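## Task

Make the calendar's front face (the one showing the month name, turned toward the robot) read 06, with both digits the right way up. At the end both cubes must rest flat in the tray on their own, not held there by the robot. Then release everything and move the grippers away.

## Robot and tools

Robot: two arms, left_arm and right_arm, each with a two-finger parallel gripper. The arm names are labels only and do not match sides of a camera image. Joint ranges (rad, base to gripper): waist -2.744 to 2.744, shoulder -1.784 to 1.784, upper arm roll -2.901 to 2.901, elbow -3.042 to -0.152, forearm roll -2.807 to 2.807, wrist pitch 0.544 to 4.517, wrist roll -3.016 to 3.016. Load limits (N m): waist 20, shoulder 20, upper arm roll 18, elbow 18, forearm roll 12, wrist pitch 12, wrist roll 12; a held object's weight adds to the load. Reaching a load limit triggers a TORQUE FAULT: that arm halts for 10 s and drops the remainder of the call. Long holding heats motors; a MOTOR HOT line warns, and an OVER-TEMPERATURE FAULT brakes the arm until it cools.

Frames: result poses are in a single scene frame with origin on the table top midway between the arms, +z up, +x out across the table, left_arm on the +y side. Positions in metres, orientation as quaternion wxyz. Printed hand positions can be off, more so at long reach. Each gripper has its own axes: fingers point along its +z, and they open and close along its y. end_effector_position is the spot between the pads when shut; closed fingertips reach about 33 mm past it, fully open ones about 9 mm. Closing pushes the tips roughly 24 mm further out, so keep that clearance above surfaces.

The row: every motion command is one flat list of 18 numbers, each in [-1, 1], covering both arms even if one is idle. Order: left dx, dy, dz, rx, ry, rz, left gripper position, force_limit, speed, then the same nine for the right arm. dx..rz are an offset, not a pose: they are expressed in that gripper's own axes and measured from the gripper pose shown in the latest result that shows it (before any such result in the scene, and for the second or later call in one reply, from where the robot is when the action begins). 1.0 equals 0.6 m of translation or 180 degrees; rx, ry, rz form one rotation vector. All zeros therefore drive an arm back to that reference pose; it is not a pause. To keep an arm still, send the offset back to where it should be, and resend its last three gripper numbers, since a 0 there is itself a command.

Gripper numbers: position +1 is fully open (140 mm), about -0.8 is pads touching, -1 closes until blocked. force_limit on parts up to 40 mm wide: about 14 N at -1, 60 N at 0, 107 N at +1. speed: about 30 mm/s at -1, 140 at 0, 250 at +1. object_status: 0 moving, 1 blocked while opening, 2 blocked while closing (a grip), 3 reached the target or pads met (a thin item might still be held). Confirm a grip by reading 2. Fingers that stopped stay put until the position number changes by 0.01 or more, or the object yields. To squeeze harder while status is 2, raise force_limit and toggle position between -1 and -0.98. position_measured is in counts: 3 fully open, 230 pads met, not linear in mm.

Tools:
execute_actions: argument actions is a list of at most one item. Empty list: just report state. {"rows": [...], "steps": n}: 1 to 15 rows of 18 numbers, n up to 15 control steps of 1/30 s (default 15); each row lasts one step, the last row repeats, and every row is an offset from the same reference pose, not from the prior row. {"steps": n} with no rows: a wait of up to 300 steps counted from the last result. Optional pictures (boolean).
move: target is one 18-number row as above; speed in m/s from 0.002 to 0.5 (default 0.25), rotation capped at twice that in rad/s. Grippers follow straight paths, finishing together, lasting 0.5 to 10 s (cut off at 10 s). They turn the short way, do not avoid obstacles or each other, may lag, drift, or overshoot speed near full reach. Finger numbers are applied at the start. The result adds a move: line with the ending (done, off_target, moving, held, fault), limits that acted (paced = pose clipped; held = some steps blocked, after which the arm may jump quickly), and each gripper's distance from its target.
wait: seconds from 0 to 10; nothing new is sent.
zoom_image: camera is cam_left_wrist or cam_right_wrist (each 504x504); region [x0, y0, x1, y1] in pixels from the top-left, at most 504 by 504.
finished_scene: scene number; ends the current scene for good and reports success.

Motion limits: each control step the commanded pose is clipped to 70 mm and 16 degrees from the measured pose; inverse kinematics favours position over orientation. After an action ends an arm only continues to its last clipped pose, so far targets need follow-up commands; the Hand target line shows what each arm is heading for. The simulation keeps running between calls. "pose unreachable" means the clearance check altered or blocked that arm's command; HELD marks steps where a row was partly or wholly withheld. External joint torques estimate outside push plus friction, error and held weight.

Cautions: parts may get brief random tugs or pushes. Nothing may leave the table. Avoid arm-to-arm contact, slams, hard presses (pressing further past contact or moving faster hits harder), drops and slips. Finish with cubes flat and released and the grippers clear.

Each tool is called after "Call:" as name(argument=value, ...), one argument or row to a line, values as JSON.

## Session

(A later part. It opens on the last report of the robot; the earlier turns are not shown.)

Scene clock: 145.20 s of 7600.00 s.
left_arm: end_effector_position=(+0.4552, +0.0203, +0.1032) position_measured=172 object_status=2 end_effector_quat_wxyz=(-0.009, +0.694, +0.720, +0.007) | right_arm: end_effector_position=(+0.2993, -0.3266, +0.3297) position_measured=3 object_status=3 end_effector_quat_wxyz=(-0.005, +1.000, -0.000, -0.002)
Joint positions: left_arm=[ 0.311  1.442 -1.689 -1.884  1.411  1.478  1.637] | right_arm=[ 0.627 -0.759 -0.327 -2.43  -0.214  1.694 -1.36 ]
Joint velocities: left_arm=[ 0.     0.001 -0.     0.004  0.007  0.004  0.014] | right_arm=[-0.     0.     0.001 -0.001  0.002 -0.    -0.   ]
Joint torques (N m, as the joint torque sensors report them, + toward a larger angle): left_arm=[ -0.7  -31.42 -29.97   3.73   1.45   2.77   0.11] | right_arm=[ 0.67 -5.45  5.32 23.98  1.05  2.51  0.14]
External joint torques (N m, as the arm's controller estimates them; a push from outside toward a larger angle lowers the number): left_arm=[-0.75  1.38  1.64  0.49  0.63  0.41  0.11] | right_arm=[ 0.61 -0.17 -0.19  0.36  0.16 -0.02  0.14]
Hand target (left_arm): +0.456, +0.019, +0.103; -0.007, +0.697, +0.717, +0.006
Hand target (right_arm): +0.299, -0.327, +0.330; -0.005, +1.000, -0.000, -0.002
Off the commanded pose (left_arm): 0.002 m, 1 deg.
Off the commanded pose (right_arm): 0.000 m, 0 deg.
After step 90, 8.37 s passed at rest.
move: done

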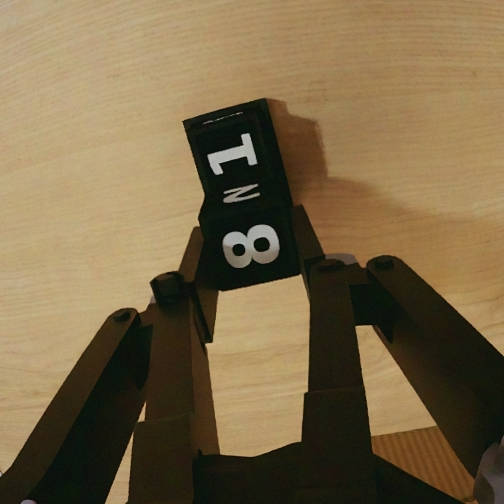

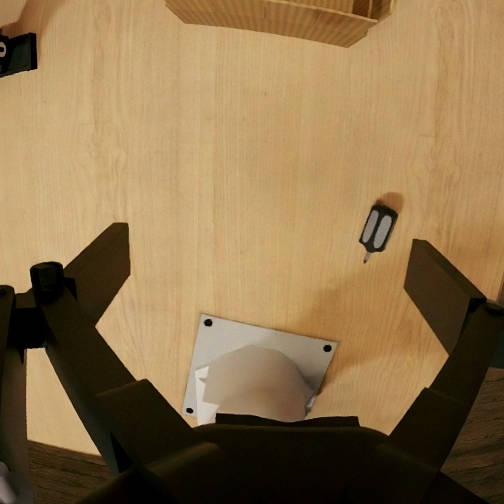

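Call:
move(
  target=[0.003,0,0.03,0,0,0,-1,-0.5,-0.5,0,0,0,0,0,0,1,0,0],
  speed=0.02,
)

Call:
zoom_image(
  camera="cam_left_wrist",
  region=[150, 80, 350, 300],
)

Scene clock: 154.93 s of 7600.00 s.
left_arm: end_effector_position=(+0.4550, +0.0128, +0.0974) position_measured=172 object_status=2 end_effector_quat_wxyz=(+0.003, +0.698, +0.717, +0.001) | right_arm: end_effector_position=(+0.2993, -0.3266, +0.3297) position_measured=3 object_status=3 end_effector_quat_wxyz=(-0.005, +1.000, -0.000, -0.002)
Joint positions: left_arm=[ 0.316  1.447 -1.676 -1.899  1.425  1.516  1.64 ] | right_arm=[ 0.627 -0.759 -0.327 -2.43  -0.214  1.694 -1.36 ]
Joint velocities: left_arm=[ 0.    -0.009  0.009 -0.004  0.     0.023 -0.001] | right_arm=[-0.001  0.002 -0.     0.002  0.001 -0.     0.   ]
Joint torques (N m, as the joint torque sensors report them, + toward a larger angle): left_arm=[  2.98 -30.39 -20.34   2.07   1.46   0.59  -0.21] | right_arm=[ 0.62 -5.48  5.27 23.82  1.07  2.53  0.13]
External joint torques (N m, as the arm's controller estimates them; a push from outside toward a larger angle lowers the number): left_arm=[ 2.93  2.11 11.37 -1.14  0.63 -1.81 -0.21] | right_arm=[ 0.61 -0.31 -0.15  0.22  0.19  0.01  0.13]
Hand target (left_arm): +0.455, +0.022, +0.085; -0.009, +0.694, +0.720, +0.006
Hand target (right_arm): +0.299, -0.327, +0.330; -0.005, +1.000, -0.000, -0.002
Off the commanded pose (left_arm): 0.015 m, 2 deg.
Off the commanded pose (right_arm): 0.000 m, 0 deg.
After step 90, 5.50 s passed at rest.
move: off_target (left_arm)

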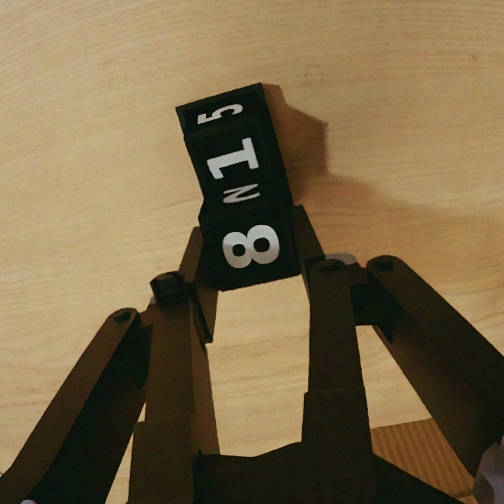

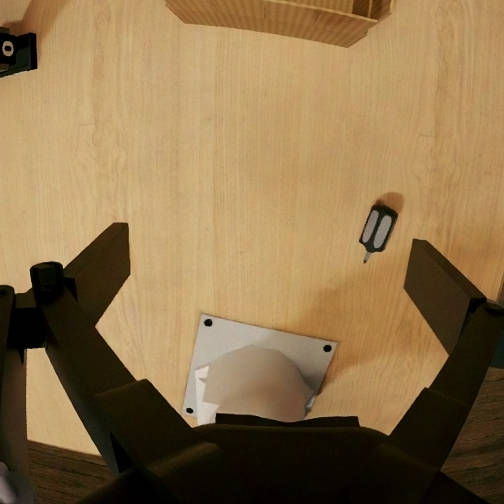

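Region (150, 80, 350, 300) of cam_left_wrist's 504x504 image, scaled by 2.291, with more detail than that image has; it fills the left 458 columns of this view, and the rest is white.

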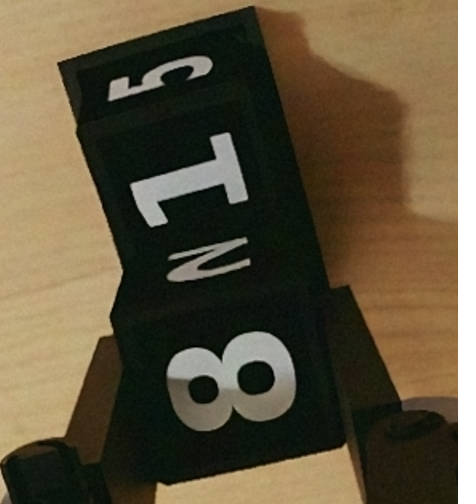

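Call:
move(
  target=[0,0,-0.022,0,0,0,-1,-0.5,-0.5,0,0,0,0,0,0,1,0,0],
  speed=0.03,
)

Call:
move(
  target=[-0.008,0,0,0,0,0,-1,-0.5,-0.5,0,0,0,0,0,0,1,0,0],
  speed=0.03,
)

Scene clock: 160.20 s of 7600.00 s.
left_arm: end_effector_position=(+0.4555, +0.0132, +0.1093) position_measured=172 object_status=2 end_effector_quat_wxyz=(+0.004, +0.697, +0.717, +0.001) | right_arm: end_effector_position=(+0.2993, -0.3266, +0.3297) position_measured=3 object_status=3 end_effector_quat_wxyz=(-0.005, +1.000, -0.000, -0.002)
Joint positions: left_arm=[ 0.316  1.436 -1.695 -1.893  1.41   1.502  1.64 ] | right_arm=[ 0.627 -0.759 -0.327 -2.43  -0.214  1.694 -1.36 ]
Joint velocities: left_arm=[-0.     0.001 -0.002  0.001 -0.001 -0.004 -0.001] | right_arm=[ 0.     0.001 -0.     0.001  0.    -0.    -0.   ]
Joint torques (N m, as the joint torque sensors report them, + toward a larger angle): left_arm=[ -0.93 -32.96 -31.55   3.58   0.05   2.11   0.  ] | right_arm=[ 0.83 -5.6   5.4  23.96  1.07  2.53  0.15]
External joint torques (N m, as the arm's controller estimates them; a push from outside toward a larger angle lowers the number): left_arm=[-0.78 -0.39  0.16  0.22 -0.78 -0.34  0.  ] | right_arm=[ 0.82 -0.36 -0.04  0.34  0.19  0.    0.15]
Hand target (left_arm): +0.455, +0.013, +0.110; +0.003, +0.698, +0.717, +0.001
Hand target (right_arm): +0.299, -0.327, +0.330; -0.005, +1.000, -0.000, -0.002
Off the commanded pose (left_arm): 0.001 m, 0 deg.
Off the commanded pose (right_arm): 0.000 m, 0 deg.
After step 90, 1.13 s passed at rest.
move: done

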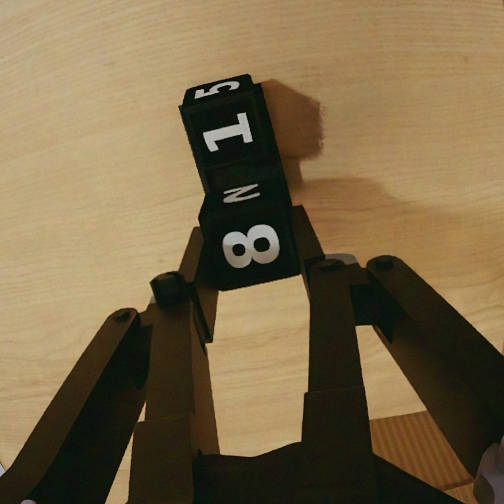

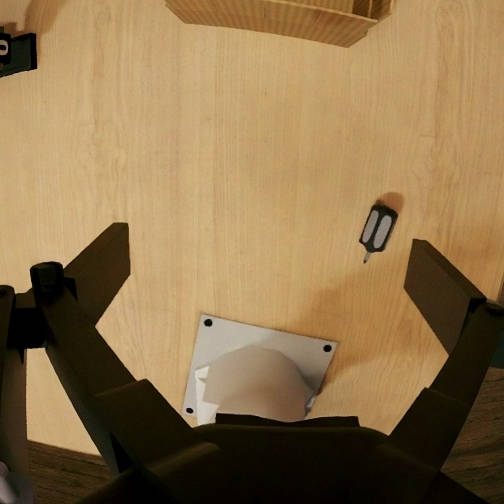

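Scene clock: 160.90 s of 7600.00 s.
left_arm: end_effector_position=(+0.4551, +0.0084, +0.1099) position_measured=172 object_status=2 end_effector_quat_wxyz=(+0.004, +0.697, +0.717, +0.000) | right_arm: end_effector_position=(+0.2993, -0.3266, +0.3297) position_measured=3 object_status=3 end_effector_quat_wxyz=(-0.005, +1.000, -0.000, -0.002)
Joint positions: left_arm=[ 0.303  1.436 -1.694 -1.882  1.41   1.502  1.64 ] | right_arm=[ 0.627 -0.759 -0.327 -2.43  -0.214  1.694 -1.36 ]
Joint velocities: left_arm=[-0.    -0.     0.001  0.004 -0.002 -0.001 -0.001] | right_arm=[ 0.    -0.    -0.     0.    -0.    -0.001  0.   ]
Joint torques (N m, as the joint torque sensors report them, + toward a larger angle): left_arm=[ -0.31 -32.75 -29.67   3.78   1.12   2.4   -0.15] | right_arm=[ 0.83 -5.69  5.62 24.03  1.07  2.57  0.15]
External joint torques (N m, as the arm's controller estimates them; a push from outside toward a larger angle lowers the number): left_arm=[-0.37  0.09  2.    0.37  0.28 -0.03 -0.15] | right_arm=[ 0.9  -0.36  0.24  0.34  0.2   0.04  0.15]
Hand target (left_arm): +0.456, +0.008, +0.109; +0.004, +0.697, +0.717, +0.001
Hand target (right_arm): +0.299, -0.327, +0.330; -0.005, +1.000, -0.000, -0.002
Off the commanded pose (left_arm): 0.001 m, 0 deg.
Off the commanded pose (right_arm): 0.000 m, 0 deg.
move: done

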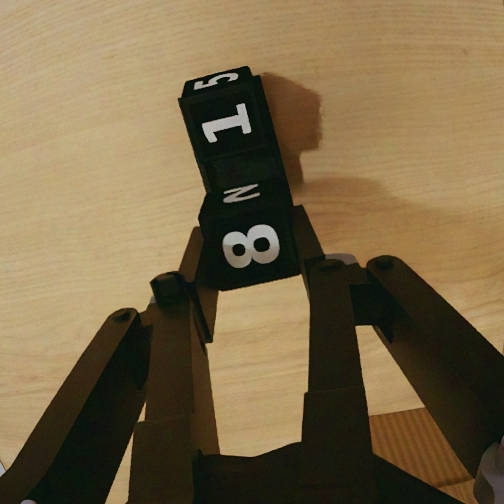

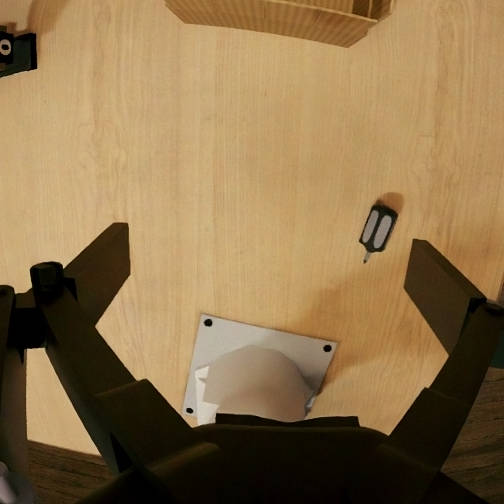

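Call:
move(
  target=[-0.14,0,0,0,0,0,-1,-0.5,-0.5,0,0,0,0,0,0,1,0,0],
  speed=0.1,
)

Call:
move(
  target=[0,0,0.085,0,0,0,-1,-0.5,-0.5,0,0,0,0,0,0,1,0,0],
  speed=0.05,
)

Scene clock: 174.43 s of 7600.00 s.
left_arm: end_effector_position=(+0.4565, -0.0765, +0.1127) position_measured=172 object_status=2 end_effector_quat_wxyz=(+0.005, +0.697, +0.717, -0.002) | right_arm: end_effector_position=(+0.2993, -0.3266, +0.3297) position_measured=3 object_status=3 end_effector_quat_wxyz=(-0.005, +1.000, -0.000, -0.002)
Joint positions: left_arm=[ 0.044  1.421 -1.659 -1.626  1.419  1.502  1.639] | right_arm=[ 0.627 -0.759 -0.327 -2.43  -0.214  1.694 -1.36 ]
Joint velocities: left_arm=[-0.001  0.001  0.002  0.002 -0.    -0.001  0.001] | right_arm=[ 0.     0.001 -0.    -0.     0.002 -0.001 -0.001]
Joint torques (N m, as the joint torque sensors report them, + toward a larger angle): left_arm=[ -0.27 -39.21 -29.21   3.     1.51   2.39  -0.03] | right_arm=[ 0.71 -5.68  5.52 24.04  1.06  2.54  0.15]
External joint torques (N m, as the arm's controller estimates them; a push from outside toward a larger angle lowers the number): left_arm=[-0.2  -0.31  1.84 -0.03  0.7  -0.04 -0.03] | right_arm=[ 0.69 -0.56  0.11  0.54  0.18  0.03  0.15]
Hand target (left_arm): +0.458, -0.076, +0.113; +0.005, +0.697, +0.717, -0.000
Hand target (right_arm): +0.299, -0.327, +0.330; -0.005, +1.000, -0.000, -0.002
Off the commanded pose (left_arm): 0.003 m, 0 deg.
Off the commanded pose (right_arm): 0.000 m, 0 deg.
After step 90, 9.23 s passed at rest.
move: done

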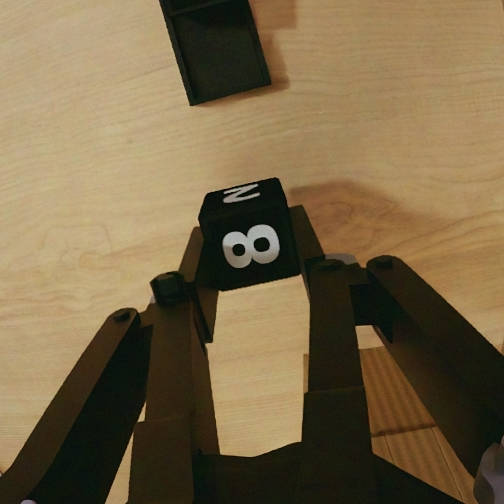

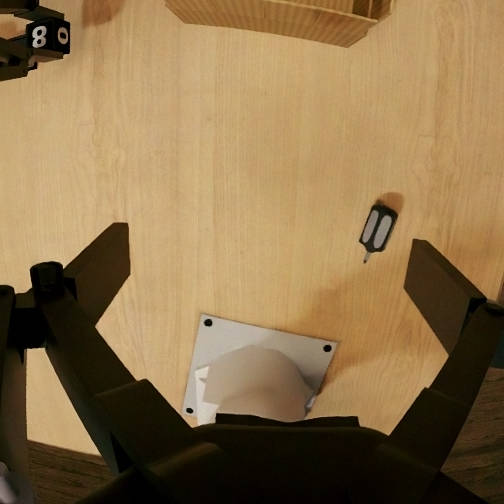

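Scene clock: 175.77 s of 7600.00 s.
left_arm: end_effector_position=(+0.4556, -0.0770, +0.0622) position_measured=172 object_status=2 end_effector_quat_wxyz=(+0.003, +0.700, +0.715, -0.003) | right_arm: end_effector_position=(+0.2993, -0.3266, +0.3297) position_measured=3 object_status=3 end_effector_quat_wxyz=(-0.005, +1.000, -0.000, -0.002)
Joint positions: left_arm=[ 0.048  1.477 -1.598 -1.649  1.475  1.558  1.637] | right_arm=[ 0.627 -0.759 -0.327 -2.43  -0.214  1.694 -1.36 ]
Joint velocities: left_arm=[-0.    -0.    -0.    -0.001  0.007  0.012 -0.002] | right_arm=[0.    0.001 0.001 0.001 0.001 0.    0.001]
Joint torques (N m, as the joint torque sensors report them, + toward a larger angle): left_arm=[  1.06 -37.93 -30.05   0.39   1.62   2.77  -0.31] | right_arm=[ 0.8  -5.54  5.42 23.62  1.06  2.52  0.16]
External joint torques (N m, as the arm's controller estimates them; a push from outside toward a larger angle lowers the number): left_arm=[ 1.15  1.07  1.5  -1.7   0.8   0.33 -0.31] | right_arm=[ 0.73 -0.31 -0.1  -0.03  0.17 -0.02  0.16]
Hand target (left_arm): +0.457, -0.078, +0.062; +0.005, +0.697, +0.717, -0.003
Hand target (right_arm): +0.299, -0.327, +0.330; -0.005, +1.000, -0.000, -0.002
Off the commanded pose (left_arm): 0.001 m, 0 deg.
Off the commanded pose (right_arm): 0.000 m, 0 deg.
move: done

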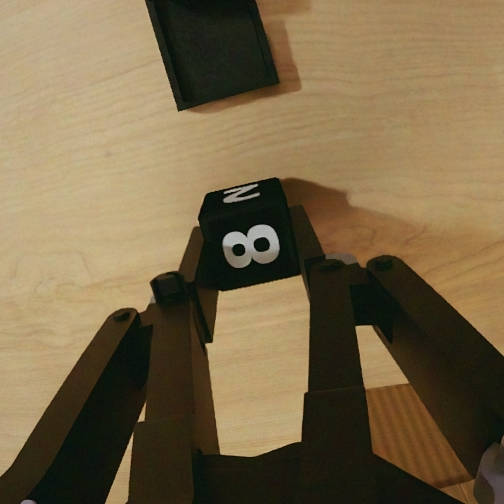

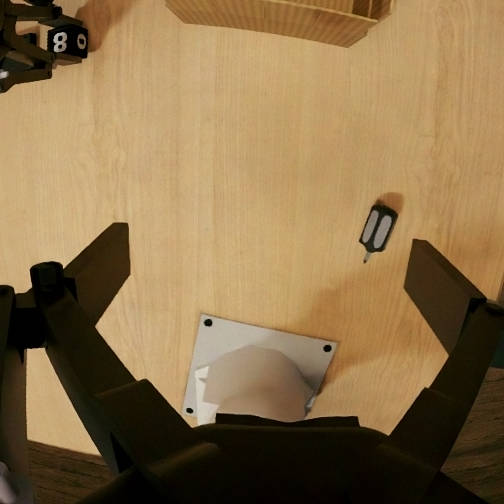

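Call:
move(
  target=[0,0,0.018,0,0,0,-1,-0.5,-0.5,0,0,0,0,0,0,1,0,0],
  speed=0.015,
)

Scene clock: 178.97 s of 7600.00 s.
left_arm: end_effector_position=(+0.4556, -0.0764, +0.0523) position_measured=172 object_status=2 end_effector_quat_wxyz=(+0.001, +0.699, +0.715, -0.003) | right_arm: end_effector_position=(+0.2993, -0.3266, +0.3297) position_measured=3 object_status=3 end_effector_quat_wxyz=(-0.005, +1.000, -0.000, -0.002)
Joint positions: left_arm=[ 0.049  1.487 -1.585 -1.65   1.484  1.569  1.636] | right_arm=[ 0.627 -0.759 -0.327 -2.43  -0.214  1.694 -1.36 ]
Joint velocities: left_arm=[ 0.001  0.    -0.001  0.     0.004  0.004  0.   ] | right_arm=[-0.001 -0.     0.    -0.001 -0.     0.    -0.001]
Joint torques (N m, as the joint torque sensors report them, + toward a larger angle): left_arm=[  0.13 -37.74 -29.58   0.47   1.5    2.83  -0.09] | right_arm=[ 0.88 -5.72  5.58 23.98  1.03  2.56  0.12]
External joint torques (N m, as the arm's controller estimates them; a push from outside toward a larger angle lowers the number): left_arm=[-0.04  1.36  2.03 -1.57  0.68  0.41 -0.09] | right_arm=[ 0.9  -0.48  0.16  0.36  0.15  0.04  0.12]
Hand target (left_arm): +0.456, -0.077, +0.052; +0.003, +0.700, +0.715, -0.003
Hand target (right_arm): +0.299, -0.327, +0.330; -0.005, +1.000, -0.000, -0.002
Off the commanded pose (left_arm): 0.001 m, 0 deg.
Off the commanded pose (right_arm): 0.000 m, 0 deg.
move: done

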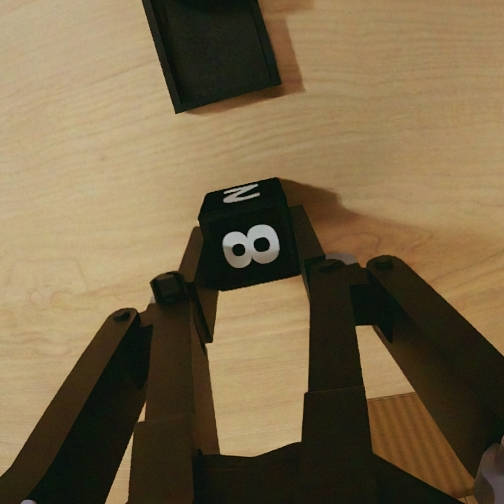

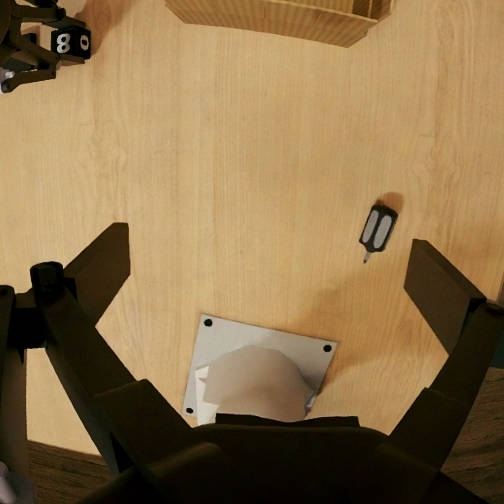

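Call:
move(
  target=[0,0,0.007,0,0,0,-1,-0.5,-0.5,0,0,0,0,0,0,1,0,0],
  speed=0.01,
)

Call:
move(
  target=[0,0,0,0,0,0,0.2,-0.5,-0.5,0,0,0,0,0,0,1,0,0],
)

Call:
move(
  target=[0,0,-0.13,0,0,0,0.2,-0.5,-0.5,0,0,0,0,0,0,1,0,0],
)

Call:
move(
  target=[0.21,0,0,0,0,0,0.2,-0.5,-0.5,0,0,0,0,0,0,1,0,0],
)

Scene clock: 185.57 s of 7600.00 s.
left_arm: end_effector_position=(+0.4557, -0.0767, +0.0510) position_measured=172 object_status=2 end_effector_quat_wxyz=(+0.002, +0.699, +0.715, -0.003) | right_arm: end_effector_position=(+0.2993, -0.3266, +0.3297) position_measured=3 object_status=3 end_effector_quat_wxyz=(-0.005, +1.000, -0.000, -0.002)
Joint positions: left_arm=[ 0.049  1.488 -1.583 -1.65   1.485  1.572  1.636] | right_arm=[ 0.627 -0.759 -0.327 -2.43  -0.214  1.694 -1.36 ]
Joint velocities: left_arm=[-0.001  0.     0.001 -0.001 -0.     0.002 -0.001] | right_arm=[ 0.     0.    -0.002 -0.001  0.001  0.001 -0.001]
Joint torques (N m, as the joint torque sensors report them, + toward a larger angle): left_arm=[  0.04 -36.69 -28.22   0.9    1.63   2.81  -0.11] | right_arm=[ 0.49 -5.57  5.56 23.94  1.    2.52  0.18]
External joint torques (N m, as the arm's controller estimates them; a push from outside toward a larger angle lowers the number): left_arm=[ 0.19  2.37  3.35 -0.93  0.82  0.38 -0.11] | right_arm=[ 0.47 -0.37  0.13  0.39  0.12  0.    0.18]
Hand target (left_arm): +0.456, -0.076, +0.048; +0.001, +0.699, +0.715, -0.003
Hand target (right_arm): +0.299, -0.327, +0.330; -0.005, +1.000, -0.000, -0.002
Off the commanded pose (left_arm): 0.003 m, 0 deg.
Off the commanded pose (right_arm): 0.000 m, 0 deg.
After step 90, 2.90 s passed at rest.
move: done

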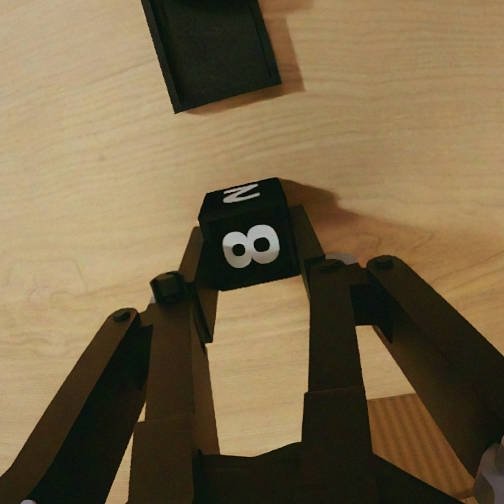

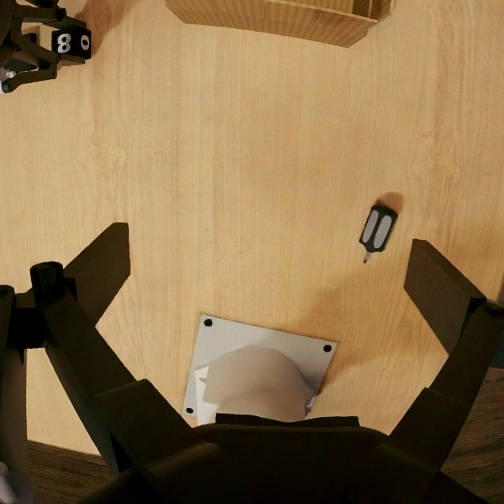

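Scene clock: 186.30 s of 7600.00 s.
left_arm: end_effector_position=(+0.4557, -0.0767, +0.0510) position_measured=104 object_status=3 end_effector_quat_wxyz=(+0.002, +0.699, +0.715, -0.003) | right_arm: end_effector_position=(+0.2993, -0.3266, +0.3297) position_measured=3 object_status=3 end_effector_quat_wxyz=(-0.005, +1.000, -0.000, -0.002)
Joint positions: left_arm=[ 0.049  1.488 -1.583 -1.65   1.485  1.572  1.636] | right_arm=[ 0.627 -0.759 -0.327 -2.43  -0.214  1.694 -1.36 ]
Joint velocities: left_arm=[ 0.001 -0.001 -0.001 -0.    -0.001 -0.     0.001] | right_arm=[-0.    -0.     0.001  0.    -0.001 -0.     0.001]
Joint torques (N m, as the joint torque sensors report them, + toward a larger angle): left_arm=[  0.05 -38.56 -30.28   1.35   0.83   2.4   -0.1 ] | right_arm=[ 0.61 -5.57  5.12 23.74  1.07  2.52  0.14]
External joint torques (N m, as the arm's controller estimates them; a push from outside toward a larger angle lowers the number): left_arm=[ 0.08  0.57  1.36 -0.55  0.02 -0.04 -0.1 ] | right_arm=[ 0.62 -0.34 -0.31  0.14  0.19  0.    0.14]
Hand target (left_arm): +0.456, -0.077, +0.051; +0.002, +0.699, +0.715, -0.003
Hand target (right_arm): +0.299, -0.327, +0.330; -0.005, +1.000, -0.000, -0.002
Off the commanded pose (left_arm): 0.000 m, 0 deg.
Off the commanded pose (right_arm): 0.000 m, 0 deg.
move: done

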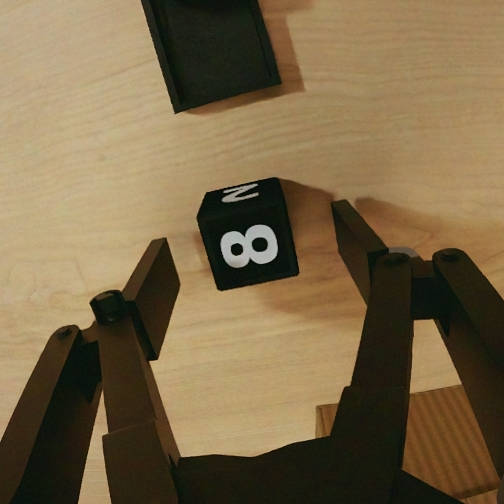

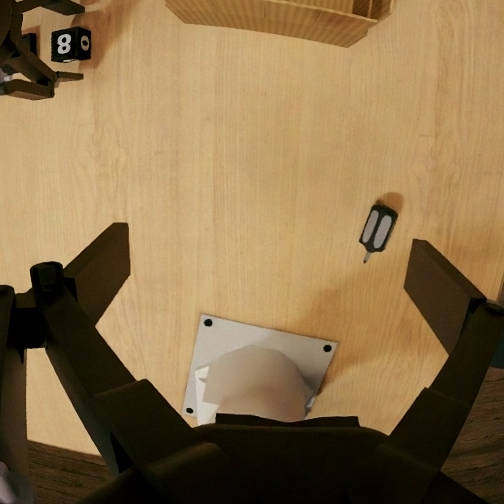

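Scene clock: 187.27 s of 7600.00 s.
left_arm: end_effector_position=(+0.4570, -0.0764, +0.1297) position_measured=104 object_status=3 end_effector_quat_wxyz=(+0.005, +0.697, +0.717, -0.002) | right_arm: end_effector_position=(+0.2993, -0.3266, +0.3297) position_measured=3 object_status=3 end_effector_quat_wxyz=(-0.005, +1.000, -0.000, -0.002)
Joint positions: left_arm=[ 0.039  1.4   -1.677 -1.61   1.398  1.483  1.643] | right_arm=[ 0.627 -0.759 -0.327 -2.43  -0.214  1.694 -1.36 ]
Joint velocities: left_arm=[-0.002  0.     0.001  0.    -0.001 -0.012  0.005] | right_arm=[ 0.001  0.001 -0.001 -0.001 -0.001  0.    -0.   ]
Joint torques (N m, as the joint torque sensors report them, + toward a larger angle): left_arm=[ -0.69 -38.11 -29.23   3.56   0.23   2.06   0.23] | right_arm=[ 0.59 -5.42  5.41 23.71  1.06  2.55  0.14]
External joint torques (N m, as the arm's controller estimates them; a push from outside toward a larger angle lowers the number): left_arm=[-0.47  0.89  1.57  0.21 -0.59 -0.38  0.23] | right_arm=[ 0.54 -0.26 -0.05  0.13  0.17  0.02  0.14]
Hand target (left_arm): +0.456, -0.075, +0.129; +0.002, +0.699, +0.715, -0.002
Hand target (right_arm): +0.299, -0.327, +0.330; -0.005, +1.000, -0.000, -0.002
Off the commanded pose (left_arm): 0.001 m, 0 deg.
Off the commanded pose (right_arm): 0.000 m, 0 deg.
move: done

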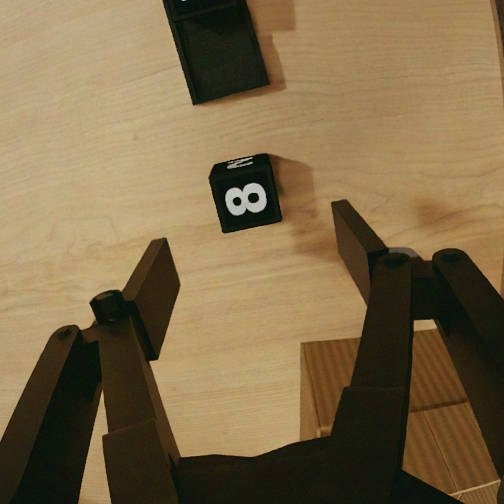

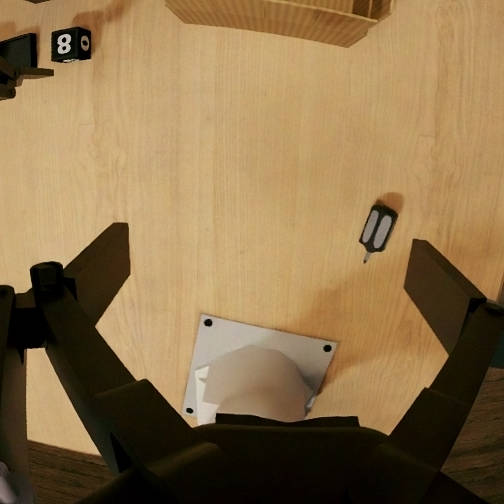

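Scene clock: 188.33 s of 7600.00 s.
left_arm: end_effector_position=(+0.4539, +0.0504, +0.1251) position_measured=104 object_status=3 end_effector_quat_wxyz=(+0.003, +0.694, +0.720, -0.000) | right_arm: end_effector_position=(+0.2993, -0.3266, +0.3297) position_measured=3 object_status=3 end_effector_quat_wxyz=(-0.005, +1.000, -0.000, -0.002)
Joint positions: left_arm=[ 0.423  1.433 -1.738 -1.975  1.381  1.479  1.651] | right_arm=[ 0.627 -0.759 -0.327 -2.43  -0.214  1.694 -1.36 ]
Joint velocities: left_arm=[-0.001 -0.     0.001 -0.    -0.001 -0.001  0.006] | right_arm=[-0.    -0.    -0.    -0.001 -0.001 -0.     0.   ]
Joint torques (N m, as the joint torque sensors report them, + toward a larger angle): left_arm=[  0.44 -29.53 -30.89   2.52   0.18   2.33   0.06] | right_arm=[ 0.87 -5.52  5.46 23.85  1.03  2.55  0.14]
External joint torques (N m, as the arm's controller estimates them; a push from outside toward a larger angle lowers the number): left_arm=[ 0.33  0.75  0.32 -1.42 -0.66 -0.09  0.06] | right_arm=[ 0.88 -0.3   0.06  0.29  0.15  0.03  0.14]
Hand target (left_arm): +0.452, +0.050, +0.125; +0.003, +0.697, +0.717, -0.002
Hand target (right_arm): +0.299, -0.327, +0.330; -0.005, +1.000, -0.000, -0.002
Off the commanded pose (left_arm): 0.003 m, 1 deg.
Off the commanded pose (right_arm): 0.000 m, 0 deg.
move: done

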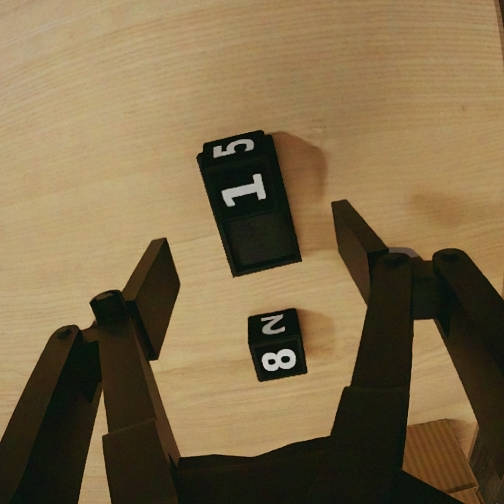

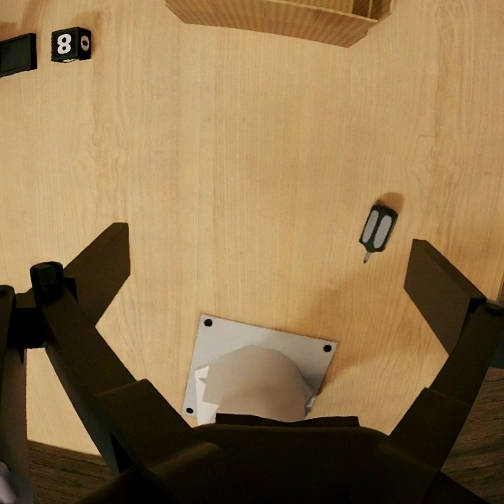

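Call:
move(
  target=[0.02,0,0.075,0,0,0,0.2,-0.5,-0.5,0,0,0,0,0,0,1,0,0],
  speed=0.1,
)

Scene clock: 200.40 s of 7600.00 s.
left_arm: end_effector_position=(+0.4529, +0.0623, +0.0805) position_measured=104 object_status=3 end_effector_quat_wxyz=(+0.001, +0.695, +0.719, -0.000) | right_arm: end_effector_position=(+0.2993, -0.3266, +0.3297) position_measured=3 object_status=3 end_effector_quat_wxyz=(-0.005, +1.000, -0.000, -0.002)
Joint positions: left_arm=[ 0.464  1.48  -1.67  -2.029  1.446  1.525  1.653] | right_arm=[ 0.627 -0.759 -0.327 -2.43  -0.214  1.694 -1.36 ]
Joint velocities: left_arm=[-0.002  0.001  0.    -0.001  0.006  0.009  0.   ] | right_arm=[-0.     0.    -0.001 -0.    -0.001  0.001  0.002]
Joint torques (N m, as the joint torque sensors report them, + toward a larger angle): left_arm=[  0.83 -28.67 -29.87   0.93   1.43   2.78  -0.15] | right_arm=[ 0.58 -5.65  5.49 24.02  1.05  2.52  0.17]
External joint torques (N m, as the arm's controller estimates them; a push from outside toward a larger angle lowers the number): left_arm=[ 1.    0.93  1.57 -1.62  0.61  0.36 -0.15] | right_arm=[ 0.6  -0.44  0.11  0.44  0.17  0.01  0.17]
Hand target (left_arm): +0.453, +0.062, +0.080; +0.003, +0.694, +0.720, -0.001
Hand target (right_arm): +0.299, -0.327, +0.330; -0.005, +1.000, -0.000, -0.002
Off the commanded pose (left_arm): 0.001 m, 0 deg.
Off the commanded pose (right_arm): 0.000 m, 0 deg.
After step 90, 8.17 s passed at rest.
move: done

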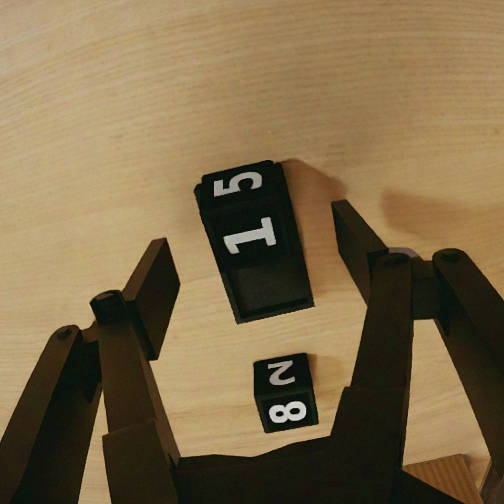

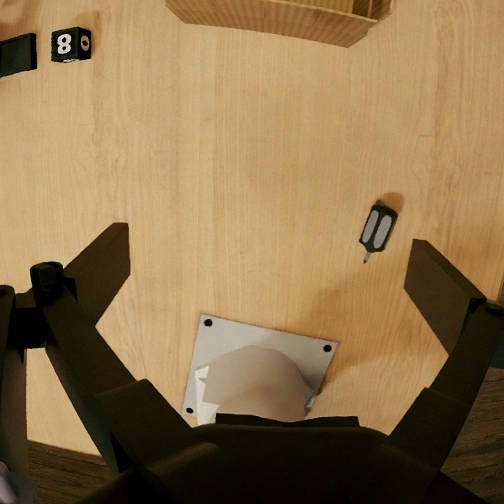

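Call:
move(
  target=[0.003,0,0.025,0,0,0,0.2,-0.5,-0.5,0,0,0,0,0,0,1,0,0],
  speed=0.05,
)

Call:
move(
  target=[0,0,0,0,0,0,-1,-0.7,-0.5,0,0,0,0,0,0,1,0,0],
)

Call:
move(
  target=[-0.022,0,-0.004,0,0,0,-1,-0.7,-0.5,0,0,0,0,0,0,1,0,0],
  speed=0.02,
)

Call:
move(
  target=[0,0,0,0,0,0,0.1,-0.7,-1,0,0,0,0,0,0,1,0,0],
)

Scene clock: 209.07 s of 7600.00 s.
left_arm: end_effector_position=(+0.4524, +0.0642, +0.0663) position_measured=104 object_status=3 end_effector_quat_wxyz=(-0.000, +0.695, +0.719, -0.000) | right_arm: end_effector_position=(+0.2993, -0.3266, +0.3297) position_measured=3 object_status=3 end_effector_quat_wxyz=(-0.005, +1.000, -0.000, -0.002)
Joint positions: left_arm=[ 0.469  1.492 -1.646 -2.038  1.466  1.539  1.653] | right_arm=[ 0.627 -0.759 -0.327 -2.43  -0.214  1.694 -1.36 ]
Joint velocities: left_arm=[ 0.001  0.     0.    -0.001  0.006  0.005 -0.   ] | right_arm=[-0.001 -0.     0.001 -0.    -0.     0.001 -0.   ]
Joint torques (N m, as the joint torque sensors report them, + toward a larger angle): left_arm=[  0.96 -28.29 -29.68   1.15   1.54   2.76  -0.1 ] | right_arm=[ 0.84 -5.7   5.4  24.1   1.03  2.53  0.17]
External joint torques (N m, as the arm's controller estimates them; a push from outside toward a larger angle lowers the number): left_arm=[ 0.92  1.28  1.88 -1.11  0.72  0.35 -0.1 ] | right_arm=[ 0.83 -0.41 -0.05  0.47  0.15  0.    0.17]
Hand target (left_arm): +0.453, +0.064, +0.066; +0.001, +0.695, +0.719, -0.001
Hand target (right_arm): +0.299, -0.327, +0.330; -0.005, +1.000, -0.000, -0.002
Off the commanded pose (left_arm): 0.001 m, 0 deg.
Off the commanded pose (right_arm): 0.000 m, 0 deg.
After step 90, 4.93 s passed at rest.
move: done

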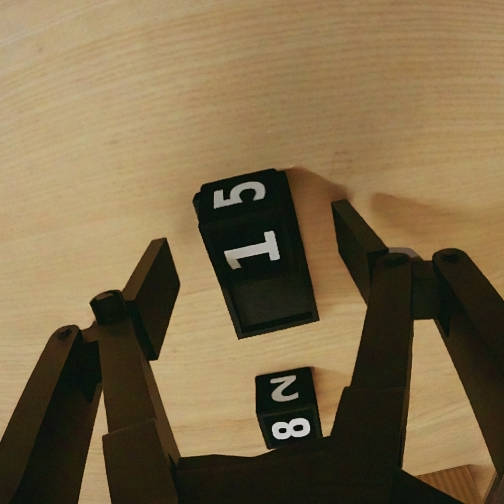

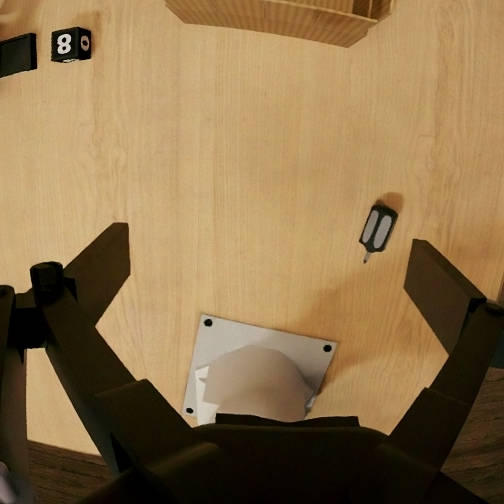

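Scene clock: 209.77 s of 7600.00 s.
left_arm: end_effector_position=(+0.4524, +0.0641, +0.0664) position_measured=172 object_status=2 end_effector_quat_wxyz=(-0.000, +0.695, +0.719, -0.000) | right_arm: end_effector_position=(+0.2993, -0.3266, +0.3297) position_measured=3 object_status=3 end_effector_quat_wxyz=(-0.005, +1.000, -0.000, -0.002)
Joint positions: left_arm=[ 0.469  1.492 -1.647 -2.038  1.466  1.539  1.653] | right_arm=[ 0.627 -0.759 -0.327 -2.43  -0.214  1.694 -1.36 ]
Joint velocities: left_arm=[-0.001 -0.    -0.    -0.     0.     0.     0.001] | right_arm=[-0.001 -0.001  0.001  0.     0.001  0.001 -0.001]
Joint torques (N m, as the joint torque sensors report them, + toward a larger angle): left_arm=[  0.11 -29.39 -30.29   1.65   0.8    2.4   -0.11] | right_arm=[ 0.94 -5.43  5.36 23.92  1.05  2.55  0.13]
External joint torques (N m, as the arm's controller estimates them; a push from outside toward a larger angle lowers the number): left_arm=[ 0.24  0.17  1.28 -0.54 -0.02 -0.02 -0.11] | right_arm=[ 0.98 -0.12 -0.05  0.27  0.18  0.03  0.13]
Hand target (left_arm): +0.452, +0.064, +0.066; -0.000, +0.695, +0.719, -0.000
Hand target (right_arm): +0.299, -0.327, +0.330; -0.005, +1.000, -0.000, -0.002
Off the commanded pose (left_arm): 0.000 m, 0 deg.
Off the commanded pose (right_arm): 0.000 m, 0 deg.
move: done

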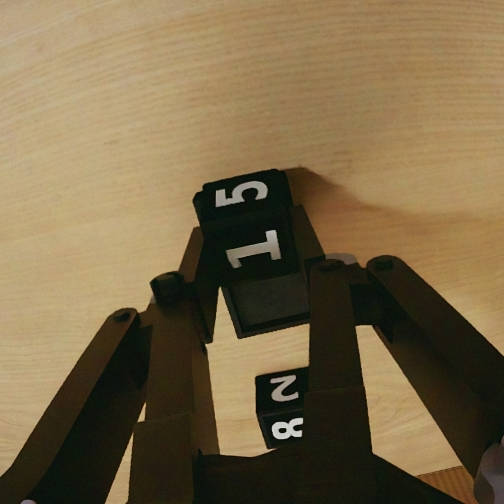

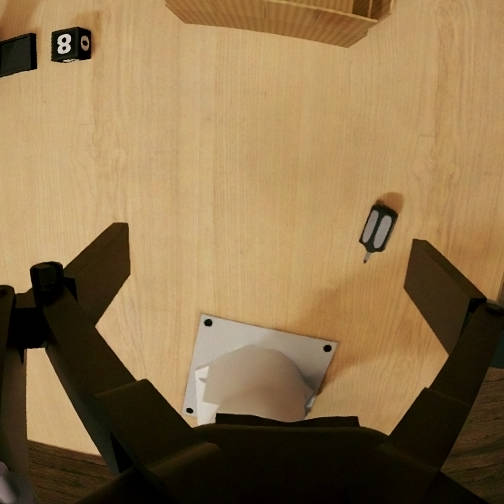

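Scene clock: 210.67 s of 7600.00 s.
left_arm: end_effector_position=(+0.4529, +0.0509, +0.0682) position_measured=172 object_status=2 end_effector_quat_wxyz=(+0.001, +0.697, +0.717, -0.001) | right_arm: end_effector_position=(+0.2993, -0.3266, +0.3297) position_measured=3 object_status=3 end_effector_quat_wxyz=(-0.005, +1.000, -0.000, -0.002)
Joint positions: left_arm=[ 0.431  1.49  -1.647 -2.007  1.466  1.539  1.651] | right_arm=[ 0.627 -0.759 -0.327 -2.43  -0.214  1.694 -1.36 ]
Joint velocities: left_arm=[-0.002  0.    -0.001  0.005 -0.001 -0.002 -0.001] | right_arm=[ 0.     0.001 -0.001 -0.    -0.001 -0.    -0.001]
Joint torques (N m, as the joint torque sensors report them, + toward a larger angle): left_arm=[ -0.46 -30.91 -31.33   2.65   0.13   2.07  -0.32] | right_arm=[ 0.77 -5.88  5.23 23.81  1.05  2.55  0.13]
External joint torques (N m, as the arm's controller estimates them; a push from outside toward a larger angle lowers the number): left_arm=[-0.51 -0.61  0.39  0.42 -0.69 -0.34 -0.32] | right_arm=[ 0.79 -0.67 -0.16  0.23  0.17  0.03  0.13]
Hand target (left_arm): +0.453, +0.051, +0.069; +0.000, +0.695, +0.719, -0.000
Hand target (right_arm): +0.299, -0.327, +0.330; -0.005, +1.000, -0.000, -0.002
Off the commanded pose (left_arm): 0.001 m, 0 deg.
Off the commanded pose (right_arm): 0.000 m, 0 deg.
move: done

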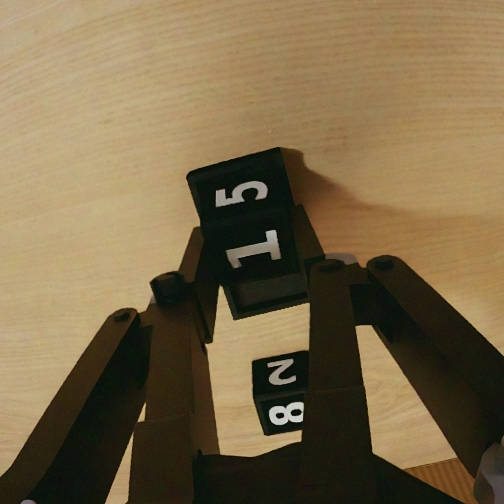

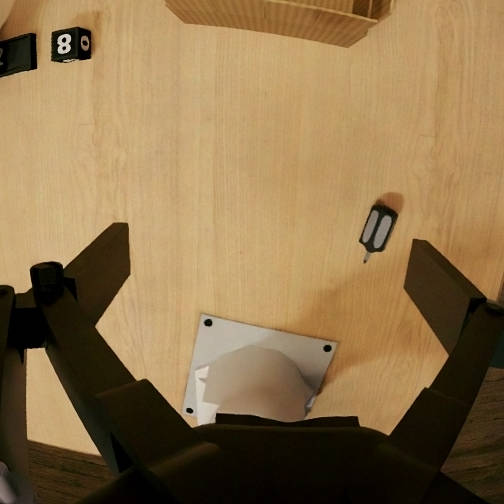

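Scene clock: 212.00 s of 7600.00 s.
left_arm: end_effector_position=(+0.4529, +0.0509, +0.0682) position_measured=117 object_status=0 end_effector_quat_wxyz=(+0.001, +0.697, +0.717, -0.001) | right_arm: end_effector_position=(+0.2993, -0.3266, +0.3297) position_measured=3 object_status=3 end_effector_quat_wxyz=(-0.005, +1.000, -0.000, -0.002)
Joint positions: left_arm=[ 0.431  1.49  -1.647 -2.007  1.466  1.539  1.651] | right_arm=[ 0.627 -0.759 -0.327 -2.43  -0.214  1.694 -1.36 ]
Joint velocities: left_arm=[-0.001  0.001 -0.     0.     0.001  0.     0.001] | right_arm=[-0.     0.    -0.001 -0.002 -0.    -0.     0.002]
Joint torques (N m, as the joint torque sensors report them, + toward a larger angle): left_arm=[  0.21 -30.23 -30.3    1.59   0.79   2.43  -0.06] | right_arm=[ 0.69 -5.65  5.41 23.96  1.09  2.54  0.14]
External joint torques (N m, as the arm's controller estimates them; a push from outside toward a larger angle lowers the number): left_arm=[ 0.3   0.04  1.37 -0.62 -0.03  0.01 -0.06] | right_arm=[ 0.73 -0.4   0.04  0.35  0.21  0.01  0.14]
Hand target (left_arm): +0.453, +0.051, +0.068; +0.001, +0.697, +0.717, -0.001
Hand target (right_arm): +0.299, -0.327, +0.330; -0.005, +1.000, -0.000, -0.002
Off the commanded pose (left_arm): 0.000 m, 0 deg.
Off the commanded pose (right_arm): 0.000 m, 0 deg.
move: done

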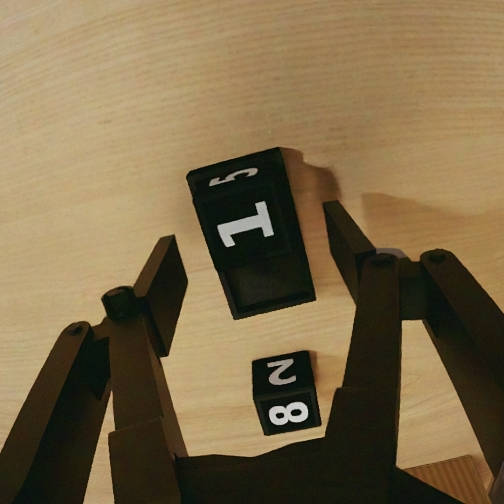

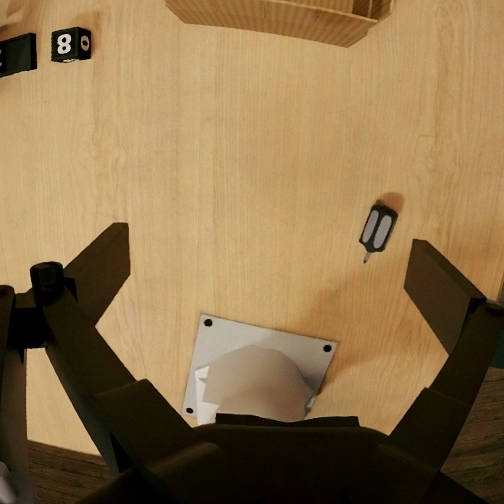

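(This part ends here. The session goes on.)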